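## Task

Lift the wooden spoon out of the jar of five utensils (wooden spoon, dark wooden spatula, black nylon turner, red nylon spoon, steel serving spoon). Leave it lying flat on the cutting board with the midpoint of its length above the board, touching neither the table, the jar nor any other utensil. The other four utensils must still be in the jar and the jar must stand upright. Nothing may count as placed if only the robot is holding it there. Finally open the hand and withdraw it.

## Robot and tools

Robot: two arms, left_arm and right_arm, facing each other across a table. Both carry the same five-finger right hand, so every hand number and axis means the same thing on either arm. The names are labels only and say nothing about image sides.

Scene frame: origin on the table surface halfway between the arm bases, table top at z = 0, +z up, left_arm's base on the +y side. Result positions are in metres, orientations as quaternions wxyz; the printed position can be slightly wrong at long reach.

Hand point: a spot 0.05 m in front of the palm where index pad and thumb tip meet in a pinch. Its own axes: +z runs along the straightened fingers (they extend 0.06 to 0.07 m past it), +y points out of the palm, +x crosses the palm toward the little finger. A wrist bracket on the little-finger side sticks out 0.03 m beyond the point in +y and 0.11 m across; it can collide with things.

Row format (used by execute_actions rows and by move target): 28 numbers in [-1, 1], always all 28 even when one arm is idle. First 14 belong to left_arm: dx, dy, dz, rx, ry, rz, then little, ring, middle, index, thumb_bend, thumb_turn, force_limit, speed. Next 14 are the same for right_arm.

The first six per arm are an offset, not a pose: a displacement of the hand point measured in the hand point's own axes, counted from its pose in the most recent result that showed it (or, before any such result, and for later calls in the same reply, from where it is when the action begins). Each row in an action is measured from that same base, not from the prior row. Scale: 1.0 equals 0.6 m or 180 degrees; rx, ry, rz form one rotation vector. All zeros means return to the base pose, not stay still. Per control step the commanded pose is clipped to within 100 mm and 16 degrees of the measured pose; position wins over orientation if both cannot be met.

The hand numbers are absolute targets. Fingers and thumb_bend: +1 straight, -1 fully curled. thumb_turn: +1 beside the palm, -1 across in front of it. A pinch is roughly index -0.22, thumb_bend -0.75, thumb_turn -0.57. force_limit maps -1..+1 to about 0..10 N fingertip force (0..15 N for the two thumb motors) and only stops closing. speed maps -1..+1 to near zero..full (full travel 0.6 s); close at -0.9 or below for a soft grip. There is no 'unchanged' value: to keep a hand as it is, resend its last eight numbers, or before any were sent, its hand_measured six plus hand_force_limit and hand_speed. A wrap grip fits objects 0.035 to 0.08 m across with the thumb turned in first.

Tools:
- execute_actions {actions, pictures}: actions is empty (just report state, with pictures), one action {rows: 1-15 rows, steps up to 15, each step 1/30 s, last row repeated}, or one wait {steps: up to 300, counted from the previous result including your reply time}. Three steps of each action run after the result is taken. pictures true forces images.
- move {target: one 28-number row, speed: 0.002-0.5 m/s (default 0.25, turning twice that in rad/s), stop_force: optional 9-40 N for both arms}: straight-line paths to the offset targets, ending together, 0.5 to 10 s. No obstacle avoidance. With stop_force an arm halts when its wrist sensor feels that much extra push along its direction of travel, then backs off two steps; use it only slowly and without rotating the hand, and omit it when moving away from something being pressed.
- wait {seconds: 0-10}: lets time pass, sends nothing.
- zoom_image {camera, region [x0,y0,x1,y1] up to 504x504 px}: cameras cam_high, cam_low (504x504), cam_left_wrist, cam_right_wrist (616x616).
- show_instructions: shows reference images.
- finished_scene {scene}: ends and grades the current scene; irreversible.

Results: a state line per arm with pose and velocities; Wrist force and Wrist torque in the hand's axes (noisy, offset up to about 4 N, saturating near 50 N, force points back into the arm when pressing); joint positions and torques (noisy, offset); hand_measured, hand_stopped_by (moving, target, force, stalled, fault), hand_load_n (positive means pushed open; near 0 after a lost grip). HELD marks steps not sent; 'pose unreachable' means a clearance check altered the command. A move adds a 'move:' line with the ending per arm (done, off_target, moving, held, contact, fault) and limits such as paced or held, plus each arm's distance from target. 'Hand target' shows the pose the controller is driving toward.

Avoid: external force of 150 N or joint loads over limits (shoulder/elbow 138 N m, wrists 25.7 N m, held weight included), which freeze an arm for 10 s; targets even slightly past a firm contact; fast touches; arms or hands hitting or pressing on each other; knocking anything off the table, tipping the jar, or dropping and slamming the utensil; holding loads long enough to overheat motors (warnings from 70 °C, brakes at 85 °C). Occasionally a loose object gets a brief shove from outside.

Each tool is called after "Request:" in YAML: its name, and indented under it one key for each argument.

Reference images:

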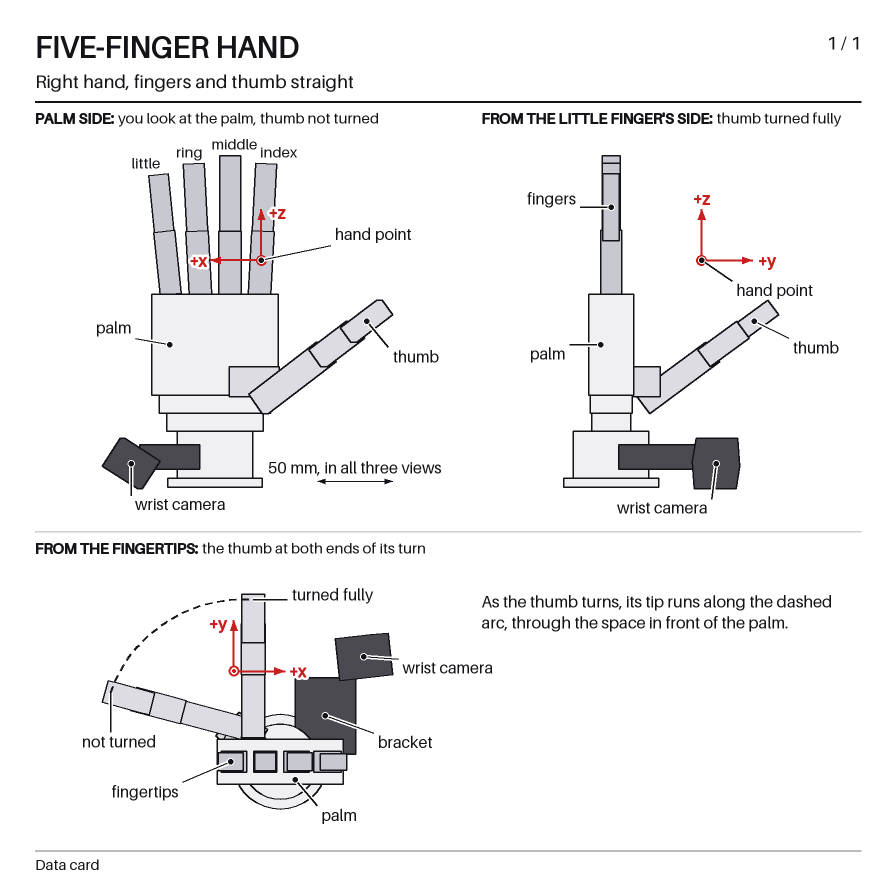

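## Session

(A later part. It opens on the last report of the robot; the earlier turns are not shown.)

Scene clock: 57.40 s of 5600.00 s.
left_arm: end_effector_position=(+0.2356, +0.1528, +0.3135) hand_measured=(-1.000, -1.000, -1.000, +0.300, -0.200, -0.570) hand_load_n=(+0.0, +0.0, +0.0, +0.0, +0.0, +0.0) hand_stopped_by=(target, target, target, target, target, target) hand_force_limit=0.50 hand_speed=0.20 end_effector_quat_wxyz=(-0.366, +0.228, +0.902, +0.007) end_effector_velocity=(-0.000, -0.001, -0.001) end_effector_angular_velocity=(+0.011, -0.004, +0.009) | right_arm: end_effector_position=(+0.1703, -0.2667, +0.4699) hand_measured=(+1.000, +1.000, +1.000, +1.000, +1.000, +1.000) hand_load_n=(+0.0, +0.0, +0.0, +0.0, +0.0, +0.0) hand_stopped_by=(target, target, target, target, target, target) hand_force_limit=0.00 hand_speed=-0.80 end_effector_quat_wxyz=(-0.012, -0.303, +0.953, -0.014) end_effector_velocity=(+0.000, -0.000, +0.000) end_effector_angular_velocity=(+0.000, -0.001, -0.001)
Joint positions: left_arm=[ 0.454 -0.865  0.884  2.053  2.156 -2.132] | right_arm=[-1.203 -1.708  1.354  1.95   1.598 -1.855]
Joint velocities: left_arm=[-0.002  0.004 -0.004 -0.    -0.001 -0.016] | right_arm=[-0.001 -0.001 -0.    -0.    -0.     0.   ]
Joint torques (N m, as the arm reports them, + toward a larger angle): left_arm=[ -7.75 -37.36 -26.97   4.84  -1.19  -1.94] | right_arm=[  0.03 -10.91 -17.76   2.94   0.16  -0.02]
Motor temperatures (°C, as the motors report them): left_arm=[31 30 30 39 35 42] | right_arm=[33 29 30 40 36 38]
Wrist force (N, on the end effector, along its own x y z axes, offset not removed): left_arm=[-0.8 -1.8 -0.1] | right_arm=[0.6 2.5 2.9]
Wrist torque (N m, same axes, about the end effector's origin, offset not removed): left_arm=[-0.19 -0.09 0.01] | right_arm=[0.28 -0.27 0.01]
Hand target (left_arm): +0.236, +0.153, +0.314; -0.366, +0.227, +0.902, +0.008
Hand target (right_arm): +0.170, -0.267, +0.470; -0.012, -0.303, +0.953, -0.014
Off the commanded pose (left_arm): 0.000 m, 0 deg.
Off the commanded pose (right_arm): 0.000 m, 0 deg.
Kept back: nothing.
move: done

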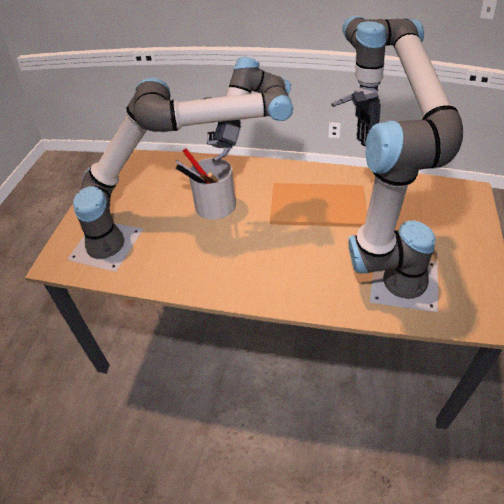

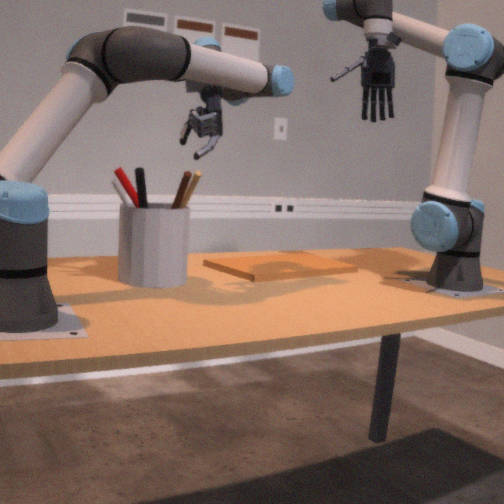

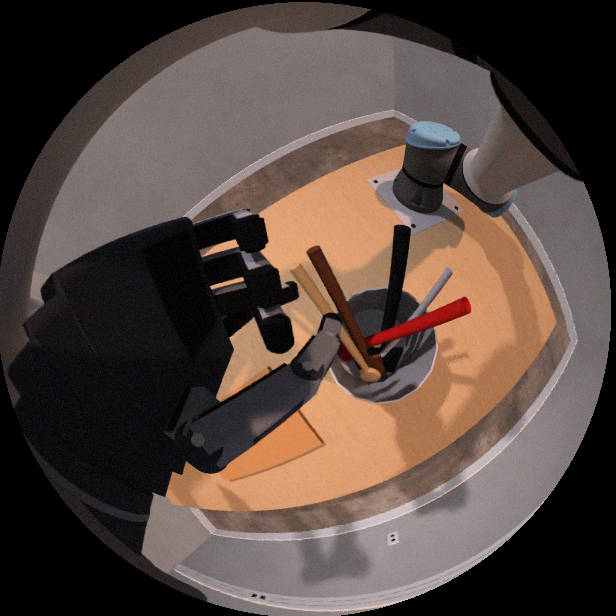

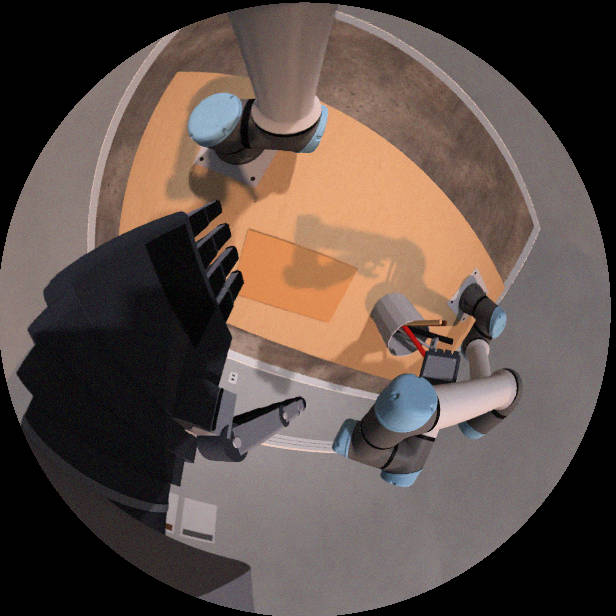

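Request:
move:
  target: [-0.005,-0.07,0.01,0,0,0,-1,-1,-1,0.3,-0.2,-0.57,0.5,0.2, 0,0,0,0,0,0,1,1,1,1,1,1,0,-0.8]
  speed: 0.06

Request:
move:
  target: [-0.062,0.017,0.1,0,0,0,-1,-1,-1,0.3,-0.2,-0.57,0.5,0.2, 0,0,0,0,0,0,1,1,1,1,1,1,0,-0.8]
  speed: 0.03

Request:
zoom_image:
  camera: "cam_low"
  region: [100, 80, 260, 240]

Request:
zoom_image:
  camera: "cam_high"
  region: [160, 100, 290, 220]

Scene clock: 58.60 s of 5600.00 s.
left_arm: end_effector_position=(+0.2356, +0.1527, +0.3136) hand_measured=(-1.000, -1.000, -1.000, +0.300, -0.200, -0.570) hand_load_n=(+0.0, +0.0, +0.0, +0.0, +0.0, +0.0) hand_stopped_by=(target, target, target, target, target, target) hand_force_limit=0.50 hand_speed=0.20 end_effector_quat_wxyz=(-0.366, +0.227, +0.902, +0.008) end_effector_velocity=(-0.001, -0.000, -0.000) end_effector_angular_velocity=(+0.002, +0.002, +0.000) | right_arm: end_effector_position=(+0.1703, -0.2667, +0.4699) hand_measured=(+1.000, +1.000, +1.000, +1.000, +1.000, +1.000) hand_load_n=(+0.0, +0.0, +0.0, +0.0, +0.0, +0.0) hand_stopped_by=(target, target, target, target, target, target) hand_force_limit=0.00 hand_speed=-0.80 end_effector_quat_wxyz=(-0.012, -0.303, +0.953, -0.014) end_effector_velocity=(+0.000, -0.000, -0.000) end_effector_angular_velocity=(-0.000, +0.000, -0.000)
Joint positions: left_arm=[ 0.454 -0.864  0.883  2.053  2.156 -2.134] | right_arm=[-1.203 -1.708  1.354  1.95   1.598 -1.855]
Joint velocities: left_arm=[-0.001  0.001  0.     0.001  0.001 -0.001] | right_arm=[-0.  0.  0.  0.  0. -0.]
Joint torques (N m, as the arm reports them, + toward a larger angle): left_arm=[  0.93 -40.02 -16.97   4.8   -1.07  -1.76] | right_arm=[  0.4  -11.03 -17.97   2.78   0.34  -0.01]
Motor temperatures (°C, as the motors report them): left_arm=[31 30 30 39 35 42] | right_arm=[33 29 30 40 36 38]
Wrist force (N, on the end effector, along its own x y z axes, offset not removed): left_arm=[-0.7 -1.1 0.4] | right_arm=[0.7 3.1 2.4]
Wrist torque (N m, same axes, about the end effector's origin, offset not removed): left_arm=[-0.12 -0.09 0.02] | right_arm=[0.42 -0.25 0.03]
Hand target (left_arm): +0.236, +0.153, +0.314; -0.366, +0.227, +0.902, +0.008
Hand target (right_arm): +0.170, -0.267, +0.470; -0.012, -0.303, +0.953, -0.014
Off the commanded pose (left_arm): 0.042 m, 0 deg.
Off the commanded pose (right_arm): 0.000 m, 0 deg.
Kept back: nothing.
move: held (left_arm); limits=held; held on 26 of 28 steps (left_arm), including the last (left_arm)
pose unreachable (left arm): on one or more control steps of this call this arm could not follow its commanded pose, so it was not sent that pose on those steps. On the call's last step it was still not sent that pose. It may still have moved: this result reports where it is.
cause: the commanded pose would bring two parts of the arm too close to each other (joints 4 (wrist 1) to 6 (wrist 3) lie between them).

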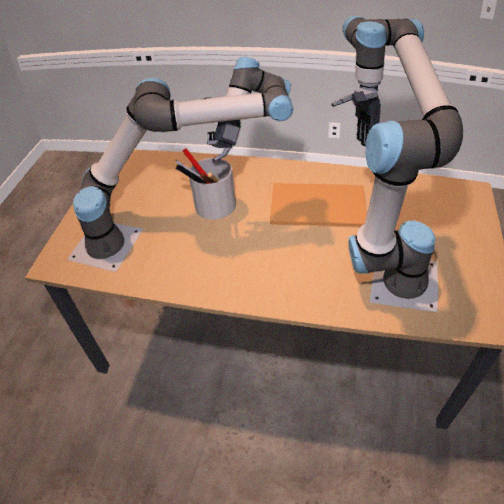

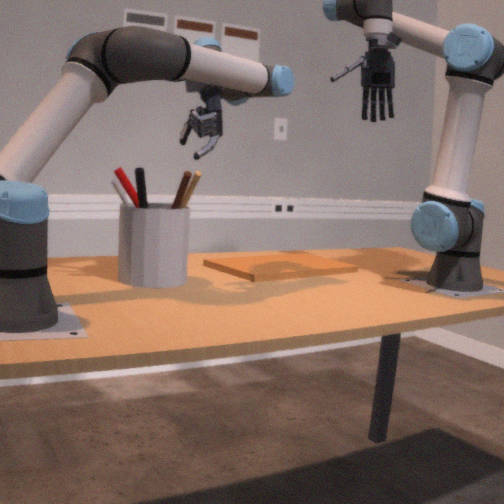

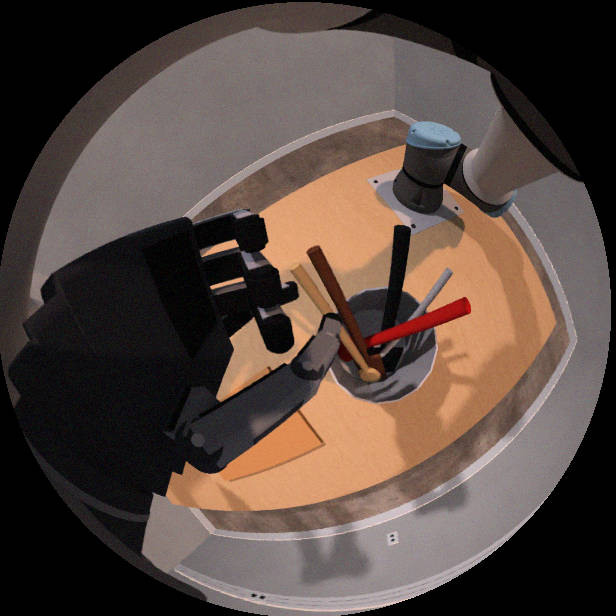

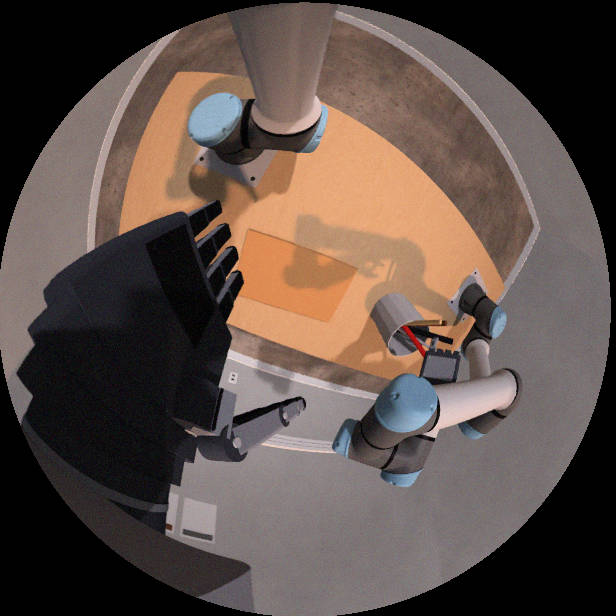

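Scene clock: 61.60 s of 5600.00 s.
left_arm: end_effector_position=(+0.2238, +0.1576, +0.2437) hand_measured=(-1.000, -1.000, -1.000, +0.300, -0.200, -0.570) hand_load_n=(+0.0, +0.0, +0.0, +0.0, +0.0, +0.0) hand_stopped_by=(target, target, target, target, target, target) hand_force_limit=0.50 hand_speed=0.20 end_effector_quat_wxyz=(-0.366, +0.227, +0.902, +0.008) end_effector_velocity=(-0.001, -0.000, -0.002) end_effector_angular_velocity=(-0.003, -0.001, -0.002) | right_arm: end_effector_position=(+0.1703, -0.2667, +0.4699) hand_measured=(+1.000, +1.000, +1.000, +1.000, +1.000, +1.000) hand_load_n=(+0.0, +0.0, +0.0, +0.0, +0.0, +0.0) hand_stopped_by=(target, target, target, target, target, target) hand_force_limit=0.00 hand_speed=-0.80 end_effector_quat_wxyz=(-0.012, -0.303, +0.953, -0.014) end_effector_velocity=(-0.000, +0.000, +0.000) end_effector_angular_velocity=(+0.001, +0.000, +0.000)
Joint positions: left_arm=[ 0.438 -0.872  1.074  1.86   2.163 -2.152] | right_arm=[-1.203 -1.708  1.354  1.95   1.598 -1.855]
Joint velocities: left_arm=[-0.001 -0.001  0.005 -0.007 -0.     0.001] | right_arm=[ 0.     0.    -0.     0.    -0.001 -0.   ]
Joint torques (N m, as the arm reports them, + toward a larger angle): left_arm=[ -7.09 -35.34 -10.92  -0.26   3.17  -2.38] | right_arm=[  1.03 -12.06 -16.89   2.73   0.05  -0.15]
Motor temperatures (°C, as the motors report them): left_arm=[31 30 30 39 35 42] | right_arm=[33 29 30 40 36 38]
Wrist force (N, on the end effector, along its own x y z axes, offset not removed): left_arm=[0.0 -1.4 0.6] | right_arm=[0.7 0.4 2.2]
Wrist torque (N m, same axes, about the end effector's origin, offset not removed): left_arm=[-0.15 -0.25 0.16] | right_arm=[0.08 -0.31 0.00]
Hand target (left_arm): +0.224, +0.158, +0.243; -0.366, +0.227, +0.902, +0.007
Hand target (right_arm): +0.170, -0.267, +0.470; -0.012, -0.303, +0.953, -0.014
Off the commanded pose (left_arm): 0.000 m, 0 deg.
Off the commanded pose (right_arm): 0.000 m, 0 deg.
Kept back: nothing.
move: done

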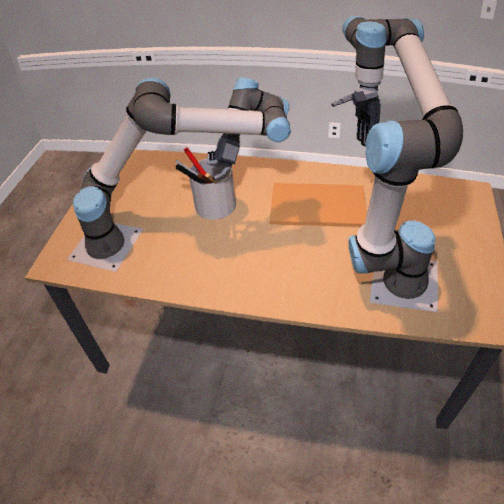

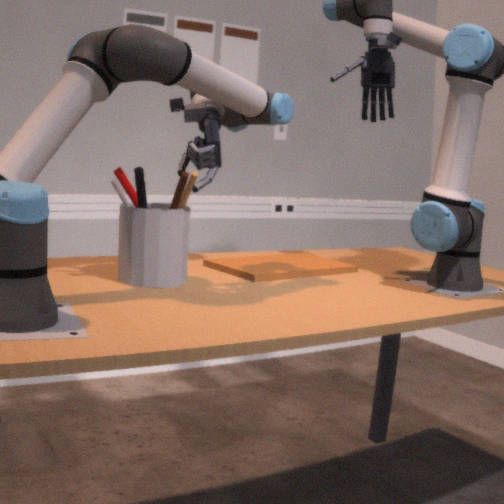

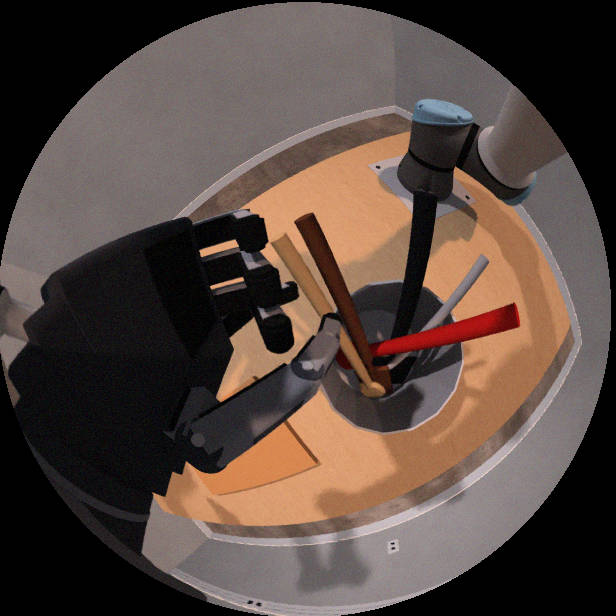

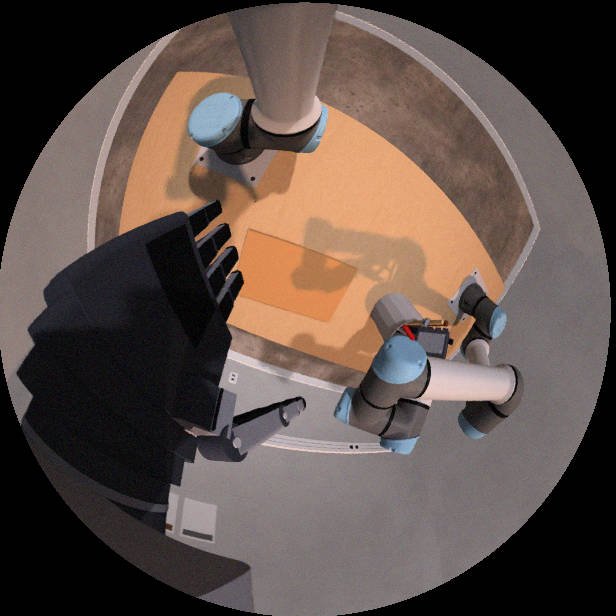

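Region (100, 80, 260, 240) of cam_low's 504x504 image, scaled by 3.150, with more detail than that image has.

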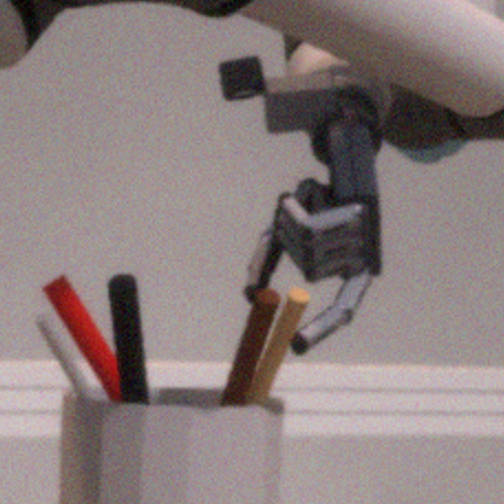

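Region (160, 100, 290, 220) of cam_high's 504x504 image, scaled by 3.877, with more detail than that image has; it fills the top 465 rows of this view, and the rest is white.

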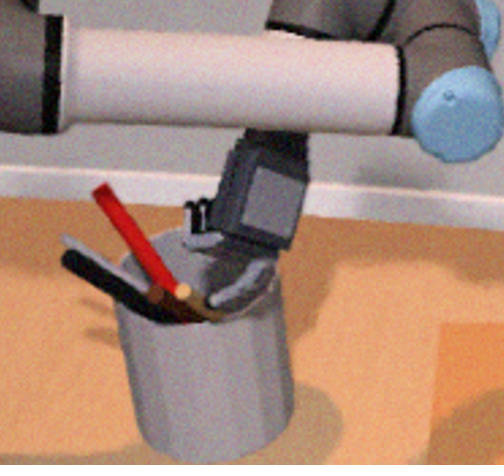

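Request:
move:
  target: [0.0,-0.02,0.02,0,0,0,-1,-1,-1,0.3,-0.2,-0.57,0.5,0.2, 0,0,0,0,0,0,1,1,1,1,1,1,0,-0.8]
  speed: 0.015

Request:
move:
  target: [0,0,0,0,0,0,-1,-1,-1,-0.45,-0.9,-0.57,0.5,-0.5, 0,0,0,0,0,0,1,1,1,1,1,1,0,-0.8]

Request:
zoom_image:
  camera: "cam_low"
  region: [100, 80, 260, 240]

Request:
zoom_image:
  camera: "cam_left_wrist"
  region: [220, 200, 420, 400]

Scene clock: 63.23 s of 5600.00 s.
left_arm: end_effector_position=(+0.2111, +0.1491, +0.2369) hand_measured=(-1.000, -1.000, -1.000, +0.300, -0.200, -0.570) hand_load_n=(+0.0, +0.0, +0.0, +0.0, +0.0, +0.0) hand_stopped_by=(target, target, target, target, target, target) hand_force_limit=0.50 hand_speed=0.20 end_effector_quat_wxyz=(-0.366, +0.227, +0.902, +0.007) end_effector_velocity=(-0.003, -0.002, -0.000) end_effector_angular_velocity=(-0.001, +0.001, -0.002) | right_arm: end_effector_position=(+0.1703, -0.2667, +0.4699) hand_measured=(+1.000, +1.000, +1.000, +1.000, +1.000, +1.000) hand_load_n=(+0.0, +0.0, +0.0, +0.0, +0.0, +0.0) hand_stopped_by=(target, target, target, target, target, target) hand_force_limit=0.00 hand_speed=-0.80 end_effector_quat_wxyz=(-0.012, -0.303, +0.953, -0.014) end_effector_velocity=(-0.000, +0.000, +0.000) end_effector_angular_velocity=(+0.000, -0.001, -0.001)
Joint positions: left_arm=[ 0.412 -0.866  1.078  1.835  2.175 -2.179] | right_arm=[-1.203 -1.708  1.354  1.95   1.598 -1.855]
Joint velocities: left_arm=[-0.006 -0.     0.001 -0.003  0.003 -0.004] | right_arm=[ 0.001 -0.001 -0.    -0.     0.     0.001]
Joint torques (N m, as the arm reports them, + toward a larger angle): left_arm=[ -7.24 -35.08 -11.61   0.03   3.43  -2.41] | right_arm=[  0.29 -10.53 -18.04   2.69   0.23   0.07]
Motor temperatures (°C, as the motors report them): left_arm=[31 30 30 39 35 42] | right_arm=[33 29 30 40 36 38]
Wrist force (N, on the end effector, along its own x y z axes, offset not removed): left_arm=[1.4 -1.4 -0.5] | right_arm=[1.1 3.3 1.5]
Wrist torque (N m, same axes, about the end effector's origin, offset not removed): left_arm=[-0.07 -0.41 0.20] | right_arm=[0.58 -0.32 0.01]
Hand target (left_arm): +0.211, +0.149, +0.237; -0.366, +0.227, +0.902, +0.007
Hand target (right_arm): +0.170, -0.267, +0.470; -0.012, -0.303, +0.953, -0.014
Off the commanded pose (left_arm): 0.000 m, 0 deg.
Off the commanded pose (right_arm): 0.000 m, 0 deg.
Kept back: nothing.
move: done

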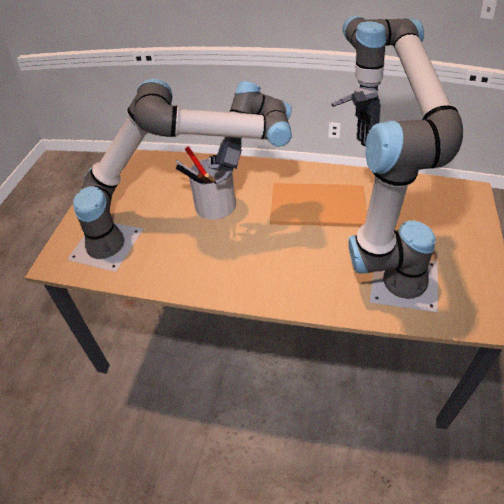

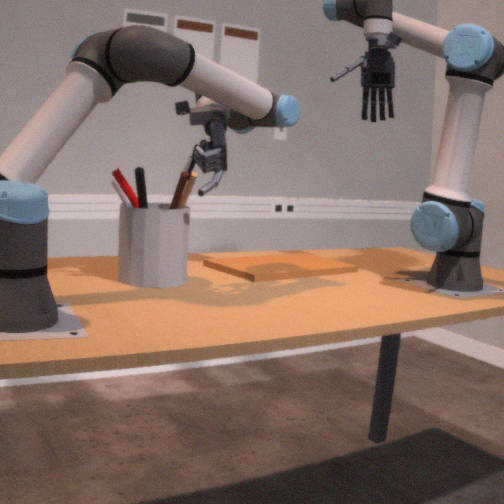

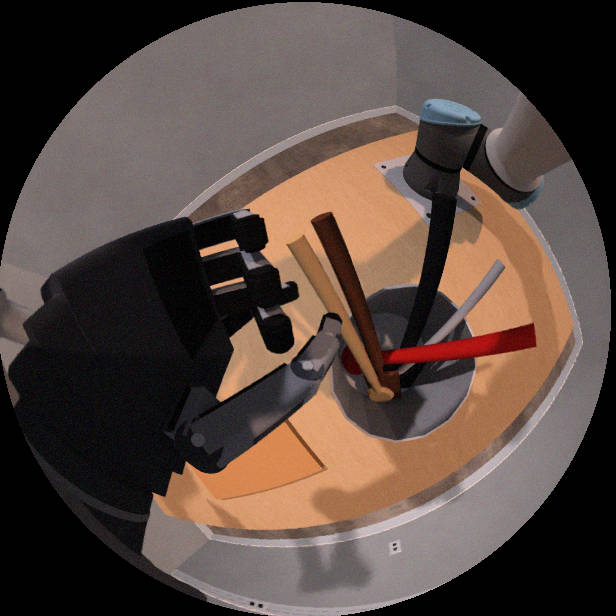

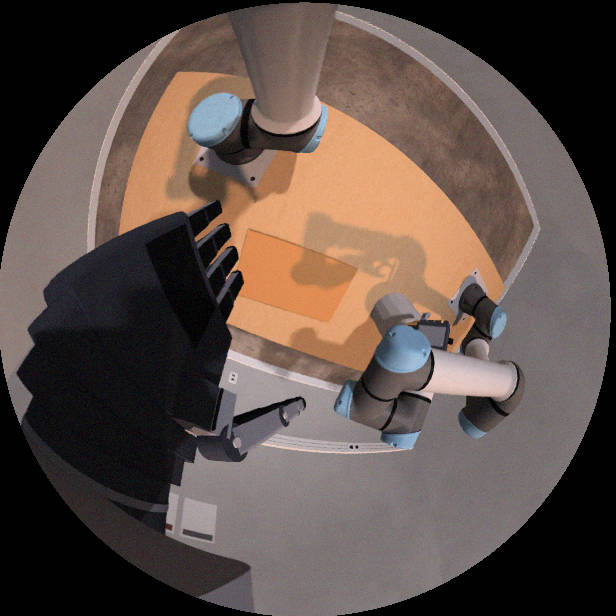

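Scene clock: 64.33 s of 5600.00 s.
left_arm: end_effector_position=(+0.2111, +0.1491, +0.2369) hand_measured=(-1.000, -1.000, -1.000, -0.262, -0.600, -0.570) hand_load_n=(+0.0, +0.0, +0.0, +12.5, +12.0, +0.0) hand_stopped_by=(target, target, target, force, force, target) hand_force_limit=0.50 hand_speed=-0.50 end_effector_quat_wxyz=(-0.366, +0.227, +0.902, +0.008) end_effector_velocity=(+0.001, +0.000, -0.000) end_effector_angular_velocity=(+0.001, +0.001, +0.001) | right_arm: end_effector_position=(+0.1703, -0.2667, +0.4699) hand_measured=(+1.000, +1.000, +1.000, +1.000, +1.000, +1.000) hand_load_n=(+0.0, +0.0, +0.0, +0.0, +0.0, +0.0) hand_stopped_by=(target, target, target, target, target, target) hand_force_limit=0.00 hand_speed=-0.80 end_effector_quat_wxyz=(-0.012, -0.303, +0.953, -0.014) end_effector_velocity=(+0.001, -0.000, -0.000) end_effector_angular_velocity=(-0.000, -0.000, -0.001)
Joint positions: left_arm=[ 0.412 -0.866  1.078  1.835  2.175 -2.179] | right_arm=[-1.203 -1.708  1.354  1.95   1.598 -1.855]
Joint velocities: left_arm=[ 0.001  0.001  0.001 -0.     0.     0.   ] | right_arm=[-0.002  0.    -0.    -0.     0.    -0.001]
Joint torques (N m, as the arm reports them, + toward a larger angle): left_arm=[  6.91 -51.44 -19.22   5.1   -1.34   2.41] | right_arm=[ -0.23 -10.69 -18.44   2.73   0.24  -0.13]
Motor temperatures (°C, as the motors report them): left_arm=[31 30 30 39 35 42] | right_arm=[33 29 30 40 36 38]
Wrist force (N, on the end effector, along its own x y z axes, offset not removed): left_arm=[-0.9 -0.9 0.0] | right_arm=[0.2 3.4 3.7]
Wrist torque (N m, same axes, about the end effector's origin, offset not removed): left_arm=[-0.07 -0.10 -0.01] | right_arm=[0.44 -0.25 0.08]
Hand target (left_arm): +0.211, +0.149, +0.237; -0.366, +0.227, +0.902, +0.007
Hand target (right_arm): +0.170, -0.267, +0.470; -0.012, -0.303, +0.953, -0.014
Off the commanded pose (left_arm): 0.000 m, 0 deg.
Off the commanded pose (right_arm): 0.000 m, 0 deg.
Kept back: nothing.
move: done

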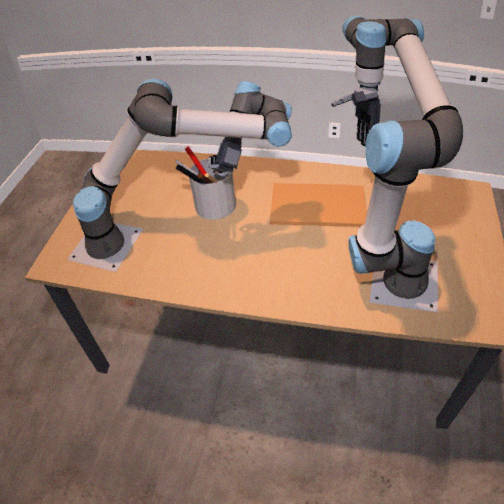

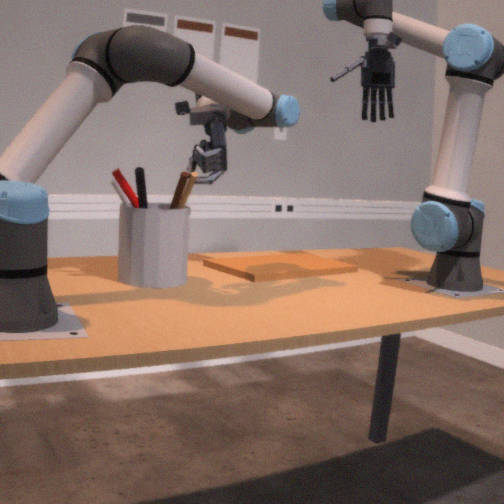

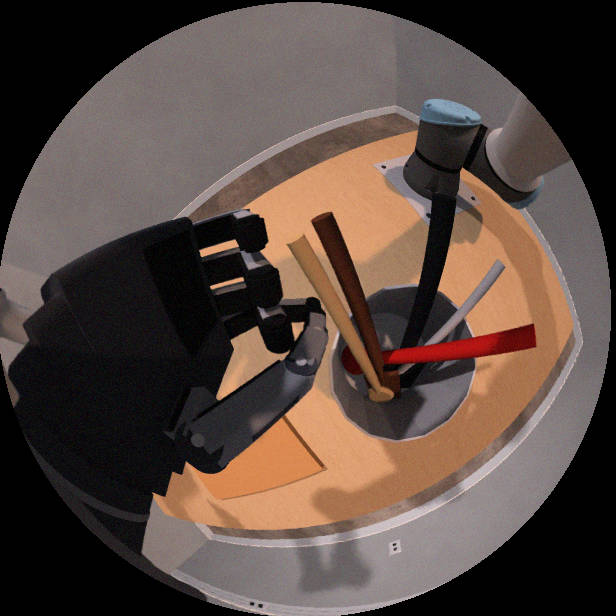

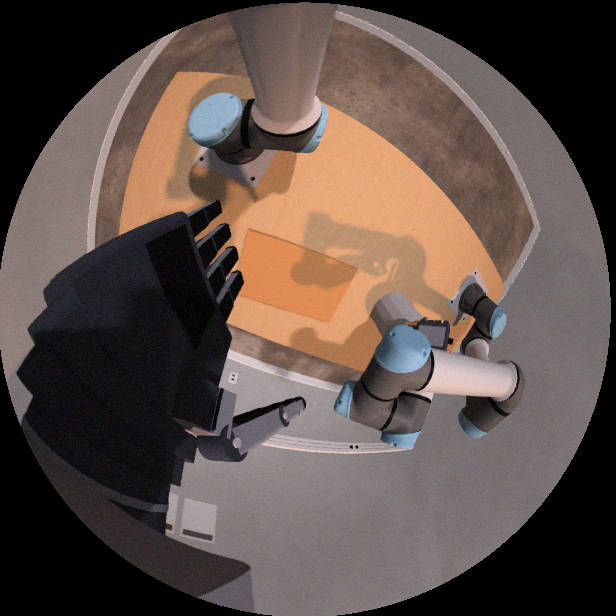

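Region (100, 80, 260, 240) of cam_low's 504x504 image, scaled by 3.150, with more detail than that image has.

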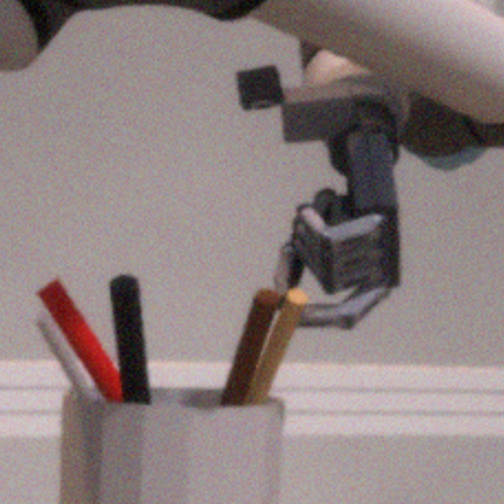

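Region (220, 200, 420, 400) of cam_left_wrist's 616x616 image, scaled by 2.520, with more detail than that image has.

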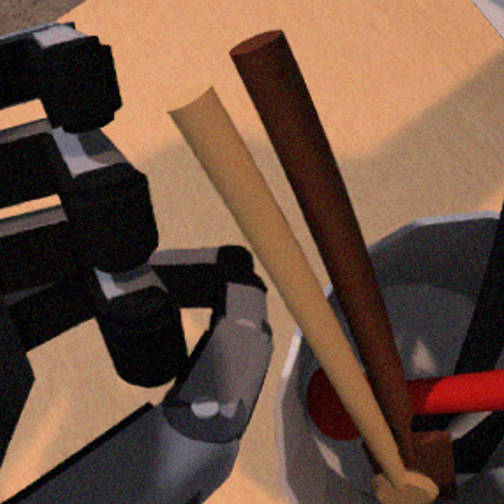

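Request:
move:
  target: [0.0,0.0,0.033,0,0,0,-1,-1,-1,0.4,-0.2,-0.57,0.5,0.2, 0,0,0,0,0,0,1,1,1,1,1,1,0,-0.8]
  speed: 0.015

Request:
move:
  target: [0.0,0.028,0.0,0,0,0,-1,-1,-1,0.4,-0.2,-0.57,0.5,0.2, 0,0,0,0,0,0,1,1,1,1,1,1,0,-0.8]
  speed: 0.015

Request:
zoom_image:
  camera: "cam_low"
  region: [100, 80, 260, 240]

Request:
zoom_image:
  camera: "cam_left_wrist"
  region: [220, 200, 420, 400]

Scene clock: 66.17 s of 5600.00 s.
left_arm: end_effector_position=(+0.1983, +0.1526, +0.2227) hand_measured=(-1.000, -1.000, -1.000, +0.400, -0.200, -0.570) hand_load_n=(+0.0, +0.0, +0.0, +0.0, +0.0, +0.0) hand_stopped_by=(target, target, target, target, target, target) hand_force_limit=0.50 hand_speed=0.20 end_effector_quat_wxyz=(-0.366, +0.227, +0.902, +0.007) end_effector_velocity=(-0.002, +0.000, -0.003) end_effector_angular_velocity=(+0.001, +0.001, -0.000) | right_arm: end_effector_position=(+0.1703, -0.2667, +0.4699) hand_measured=(+1.000, +1.000, +1.000, +1.000, +1.000, +1.000) hand_load_n=(+0.0, +0.0, +0.0, +0.0, +0.0, +0.0) hand_stopped_by=(target, target, target, target, target, target) hand_force_limit=0.00 hand_speed=-0.80 end_effector_quat_wxyz=(-0.012, -0.303, +0.953, -0.014) end_effector_velocity=(+0.000, -0.000, -0.000) end_effector_angular_velocity=(-0.002, -0.000, +0.001)
Joint positions: left_arm=[ 0.392 -0.882  1.139  1.777  2.184 -2.2  ] | right_arm=[-1.203 -1.708  1.354  1.95   1.598 -1.855]
Joint velocities: left_arm=[-0.004 -0.     0.008 -0.009  0.002 -0.004] | right_arm=[ 0.001  0.    -0.     0.     0.002 -0.001]
Joint torques (N m, as the arm reports them, + toward a larger angle): left_arm=[ -7.48 -61.55 -11.32   0.15   3.19  -2.29] | right_arm=[  0.74 -10.85 -18.02   2.66   0.3   -0.03]
Motor temperatures (°C, as the motors report them): left_arm=[31 30 30 39 35 42] | right_arm=[33 29 30 40 36 38]
Wrist force (N, on the end effector, along its own x y z axes, offset not removed): left_arm=[-0.8 -0.9 1.2] | right_arm=[2.1 2.1 3.0]
Wrist torque (N m, same axes, about the end effector's origin, offset not removed): left_arm=[-0.18 -0.12 0.08] | right_arm=[0.31 -0.65 0.09]
Hand target (left_arm): +0.198, +0.153, +0.222; -0.366, +0.227, +0.902, +0.007
Hand target (right_arm): +0.170, -0.267, +0.470; -0.012, -0.303, +0.953, -0.014
Off the commanded pose (left_arm): 0.000 m, 0 deg.
Off the commanded pose (right_arm): 0.000 m, 0 deg.
Kept back: nothing.
move: done

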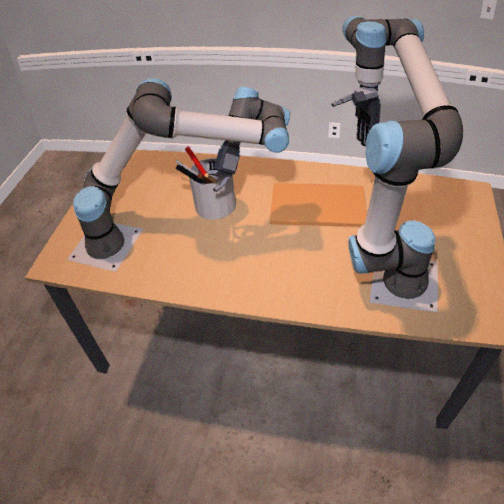

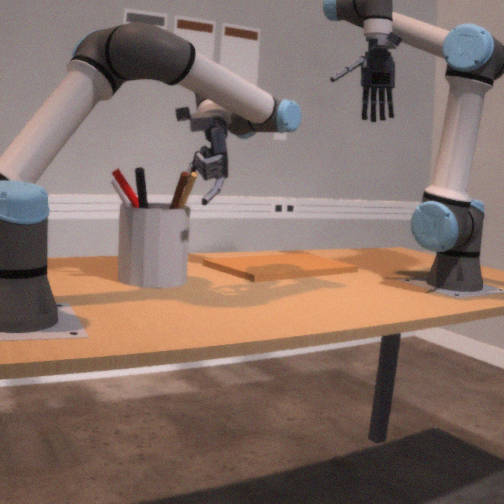

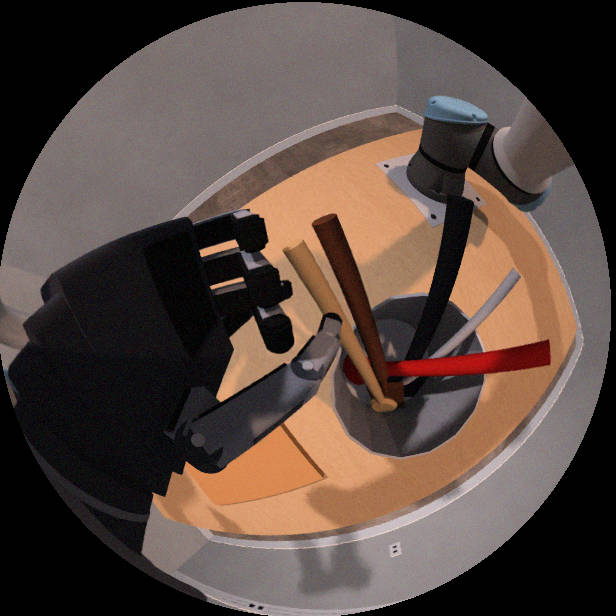

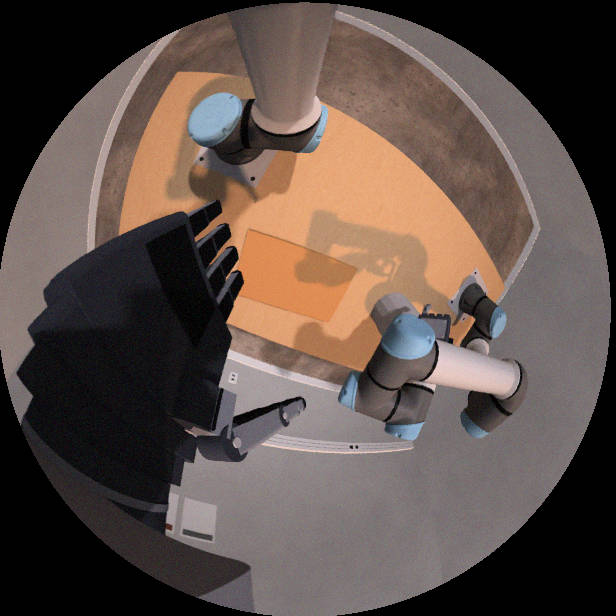

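Scene clock: 67.57 s of 5600.00 s.
left_arm: end_effector_position=(+0.2052, +0.1674, +0.2202) hand_measured=(-1.000, -1.000, -1.000, +0.400, -0.200, -0.570) hand_load_n=(+0.0, +0.0, +0.0, +0.0, +0.0, +0.0) hand_stopped_by=(target, target, target, target, target, target) hand_force_limit=0.50 hand_speed=0.20 end_effector_quat_wxyz=(-0.366, +0.227, +0.902, +0.008) end_effector_velocity=(+0.002, +0.003, -0.001) end_effector_angular_velocity=(+0.001, -0.001, +0.000) | right_arm: end_effector_position=(+0.1703, -0.2667, +0.4699) hand_measured=(+1.000, +1.000, +1.000, +1.000, +1.000, +1.000) hand_load_n=(+0.0, +0.0, +0.0, +0.0, +0.0, +0.0) hand_stopped_by=(target, target, target, target, target, target) hand_force_limit=0.00 hand_speed=-0.80 end_effector_quat_wxyz=(-0.012, -0.303, +0.953, -0.014) end_effector_velocity=(+0.000, -0.000, -0.000) end_effector_angular_velocity=(-0.002, -0.001, -0.001)
Joint positions: left_arm=[ 0.412 -0.904  1.186  1.764  2.175 -2.179] | right_arm=[-1.203 -1.708  1.354  1.95   1.598 -1.855]
Joint velocities: left_arm=[ 0.004 -0.003  0.007 -0.001 -0.003  0.004] | right_arm=[-0.    -0.    -0.    -0.     0.002  0.   ]
Joint torques (N m, as the arm reports them, + toward a larger angle): left_arm=[  6.66 -62.34 -10.47  -0.12  -1.45   2.34] | right_arm=[  0.83 -10.06 -16.89   2.79  -0.02   0.03]
Motor temperatures (°C, as the motors report them): left_arm=[31 30 30 39 35 42] | right_arm=[33 29 30 40 36 38]
Wrist force (N, on the end effector, along its own x y z axes, offset not removed): left_arm=[0.9 -2.6 0.8] | right_arm=[1.5 2.8 1.8]
Wrist torque (N m, same axes, about the end effector's origin, offset not removed): left_arm=[-0.39 -0.37 0.10] | right_arm=[0.52 -0.49 0.17]
Hand target (left_arm): +0.205, +0.168, +0.220; -0.366, +0.227, +0.902, +0.008
Hand target (right_arm): +0.170, -0.267, +0.470; -0.012, -0.303, +0.953, -0.014
Off the commanded pose (left_arm): 0.000 m, 0 deg.
Off the commanded pose (right_arm): 0.000 m, 0 deg.
Kept back: nothing.
move: done

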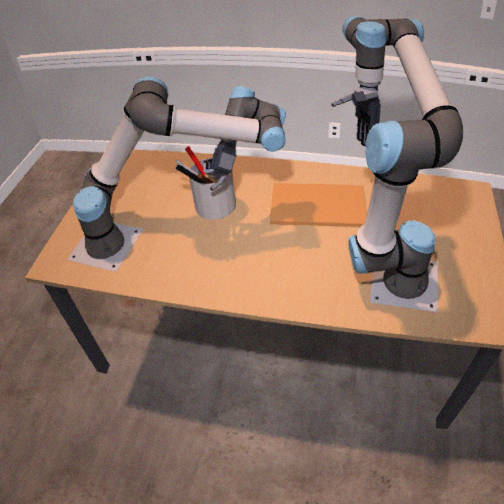

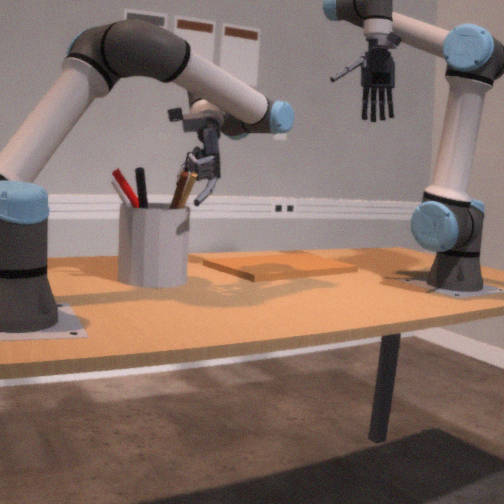

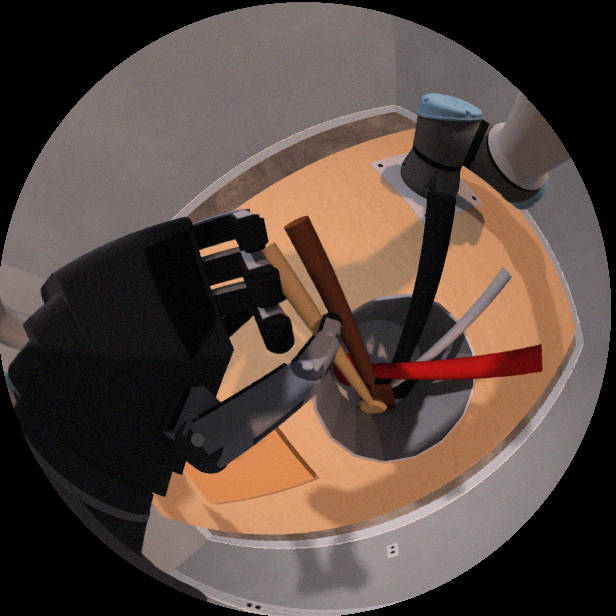

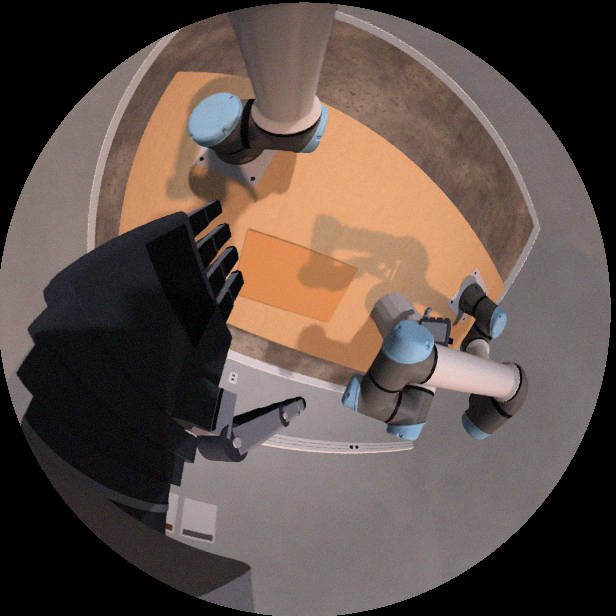

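Region (100, 80, 260, 240) of cam_low's 504x504 image, scaled by 3.150, with more detail than that image has.

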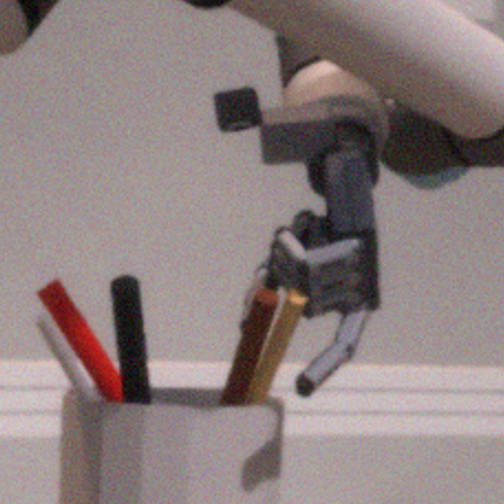

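Region (220, 200, 420, 400) of cam_left_wrist's 616x616 image, scaled by 2.520, with more detail than that image has.

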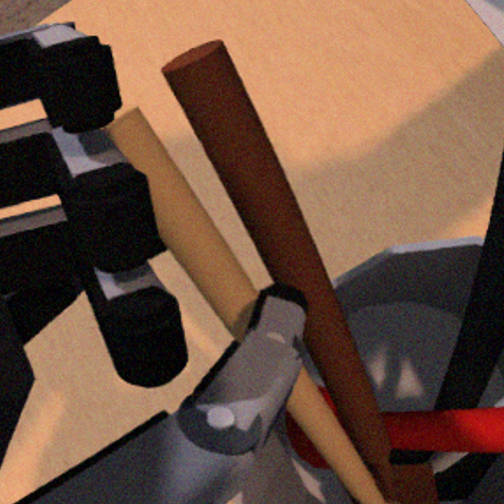

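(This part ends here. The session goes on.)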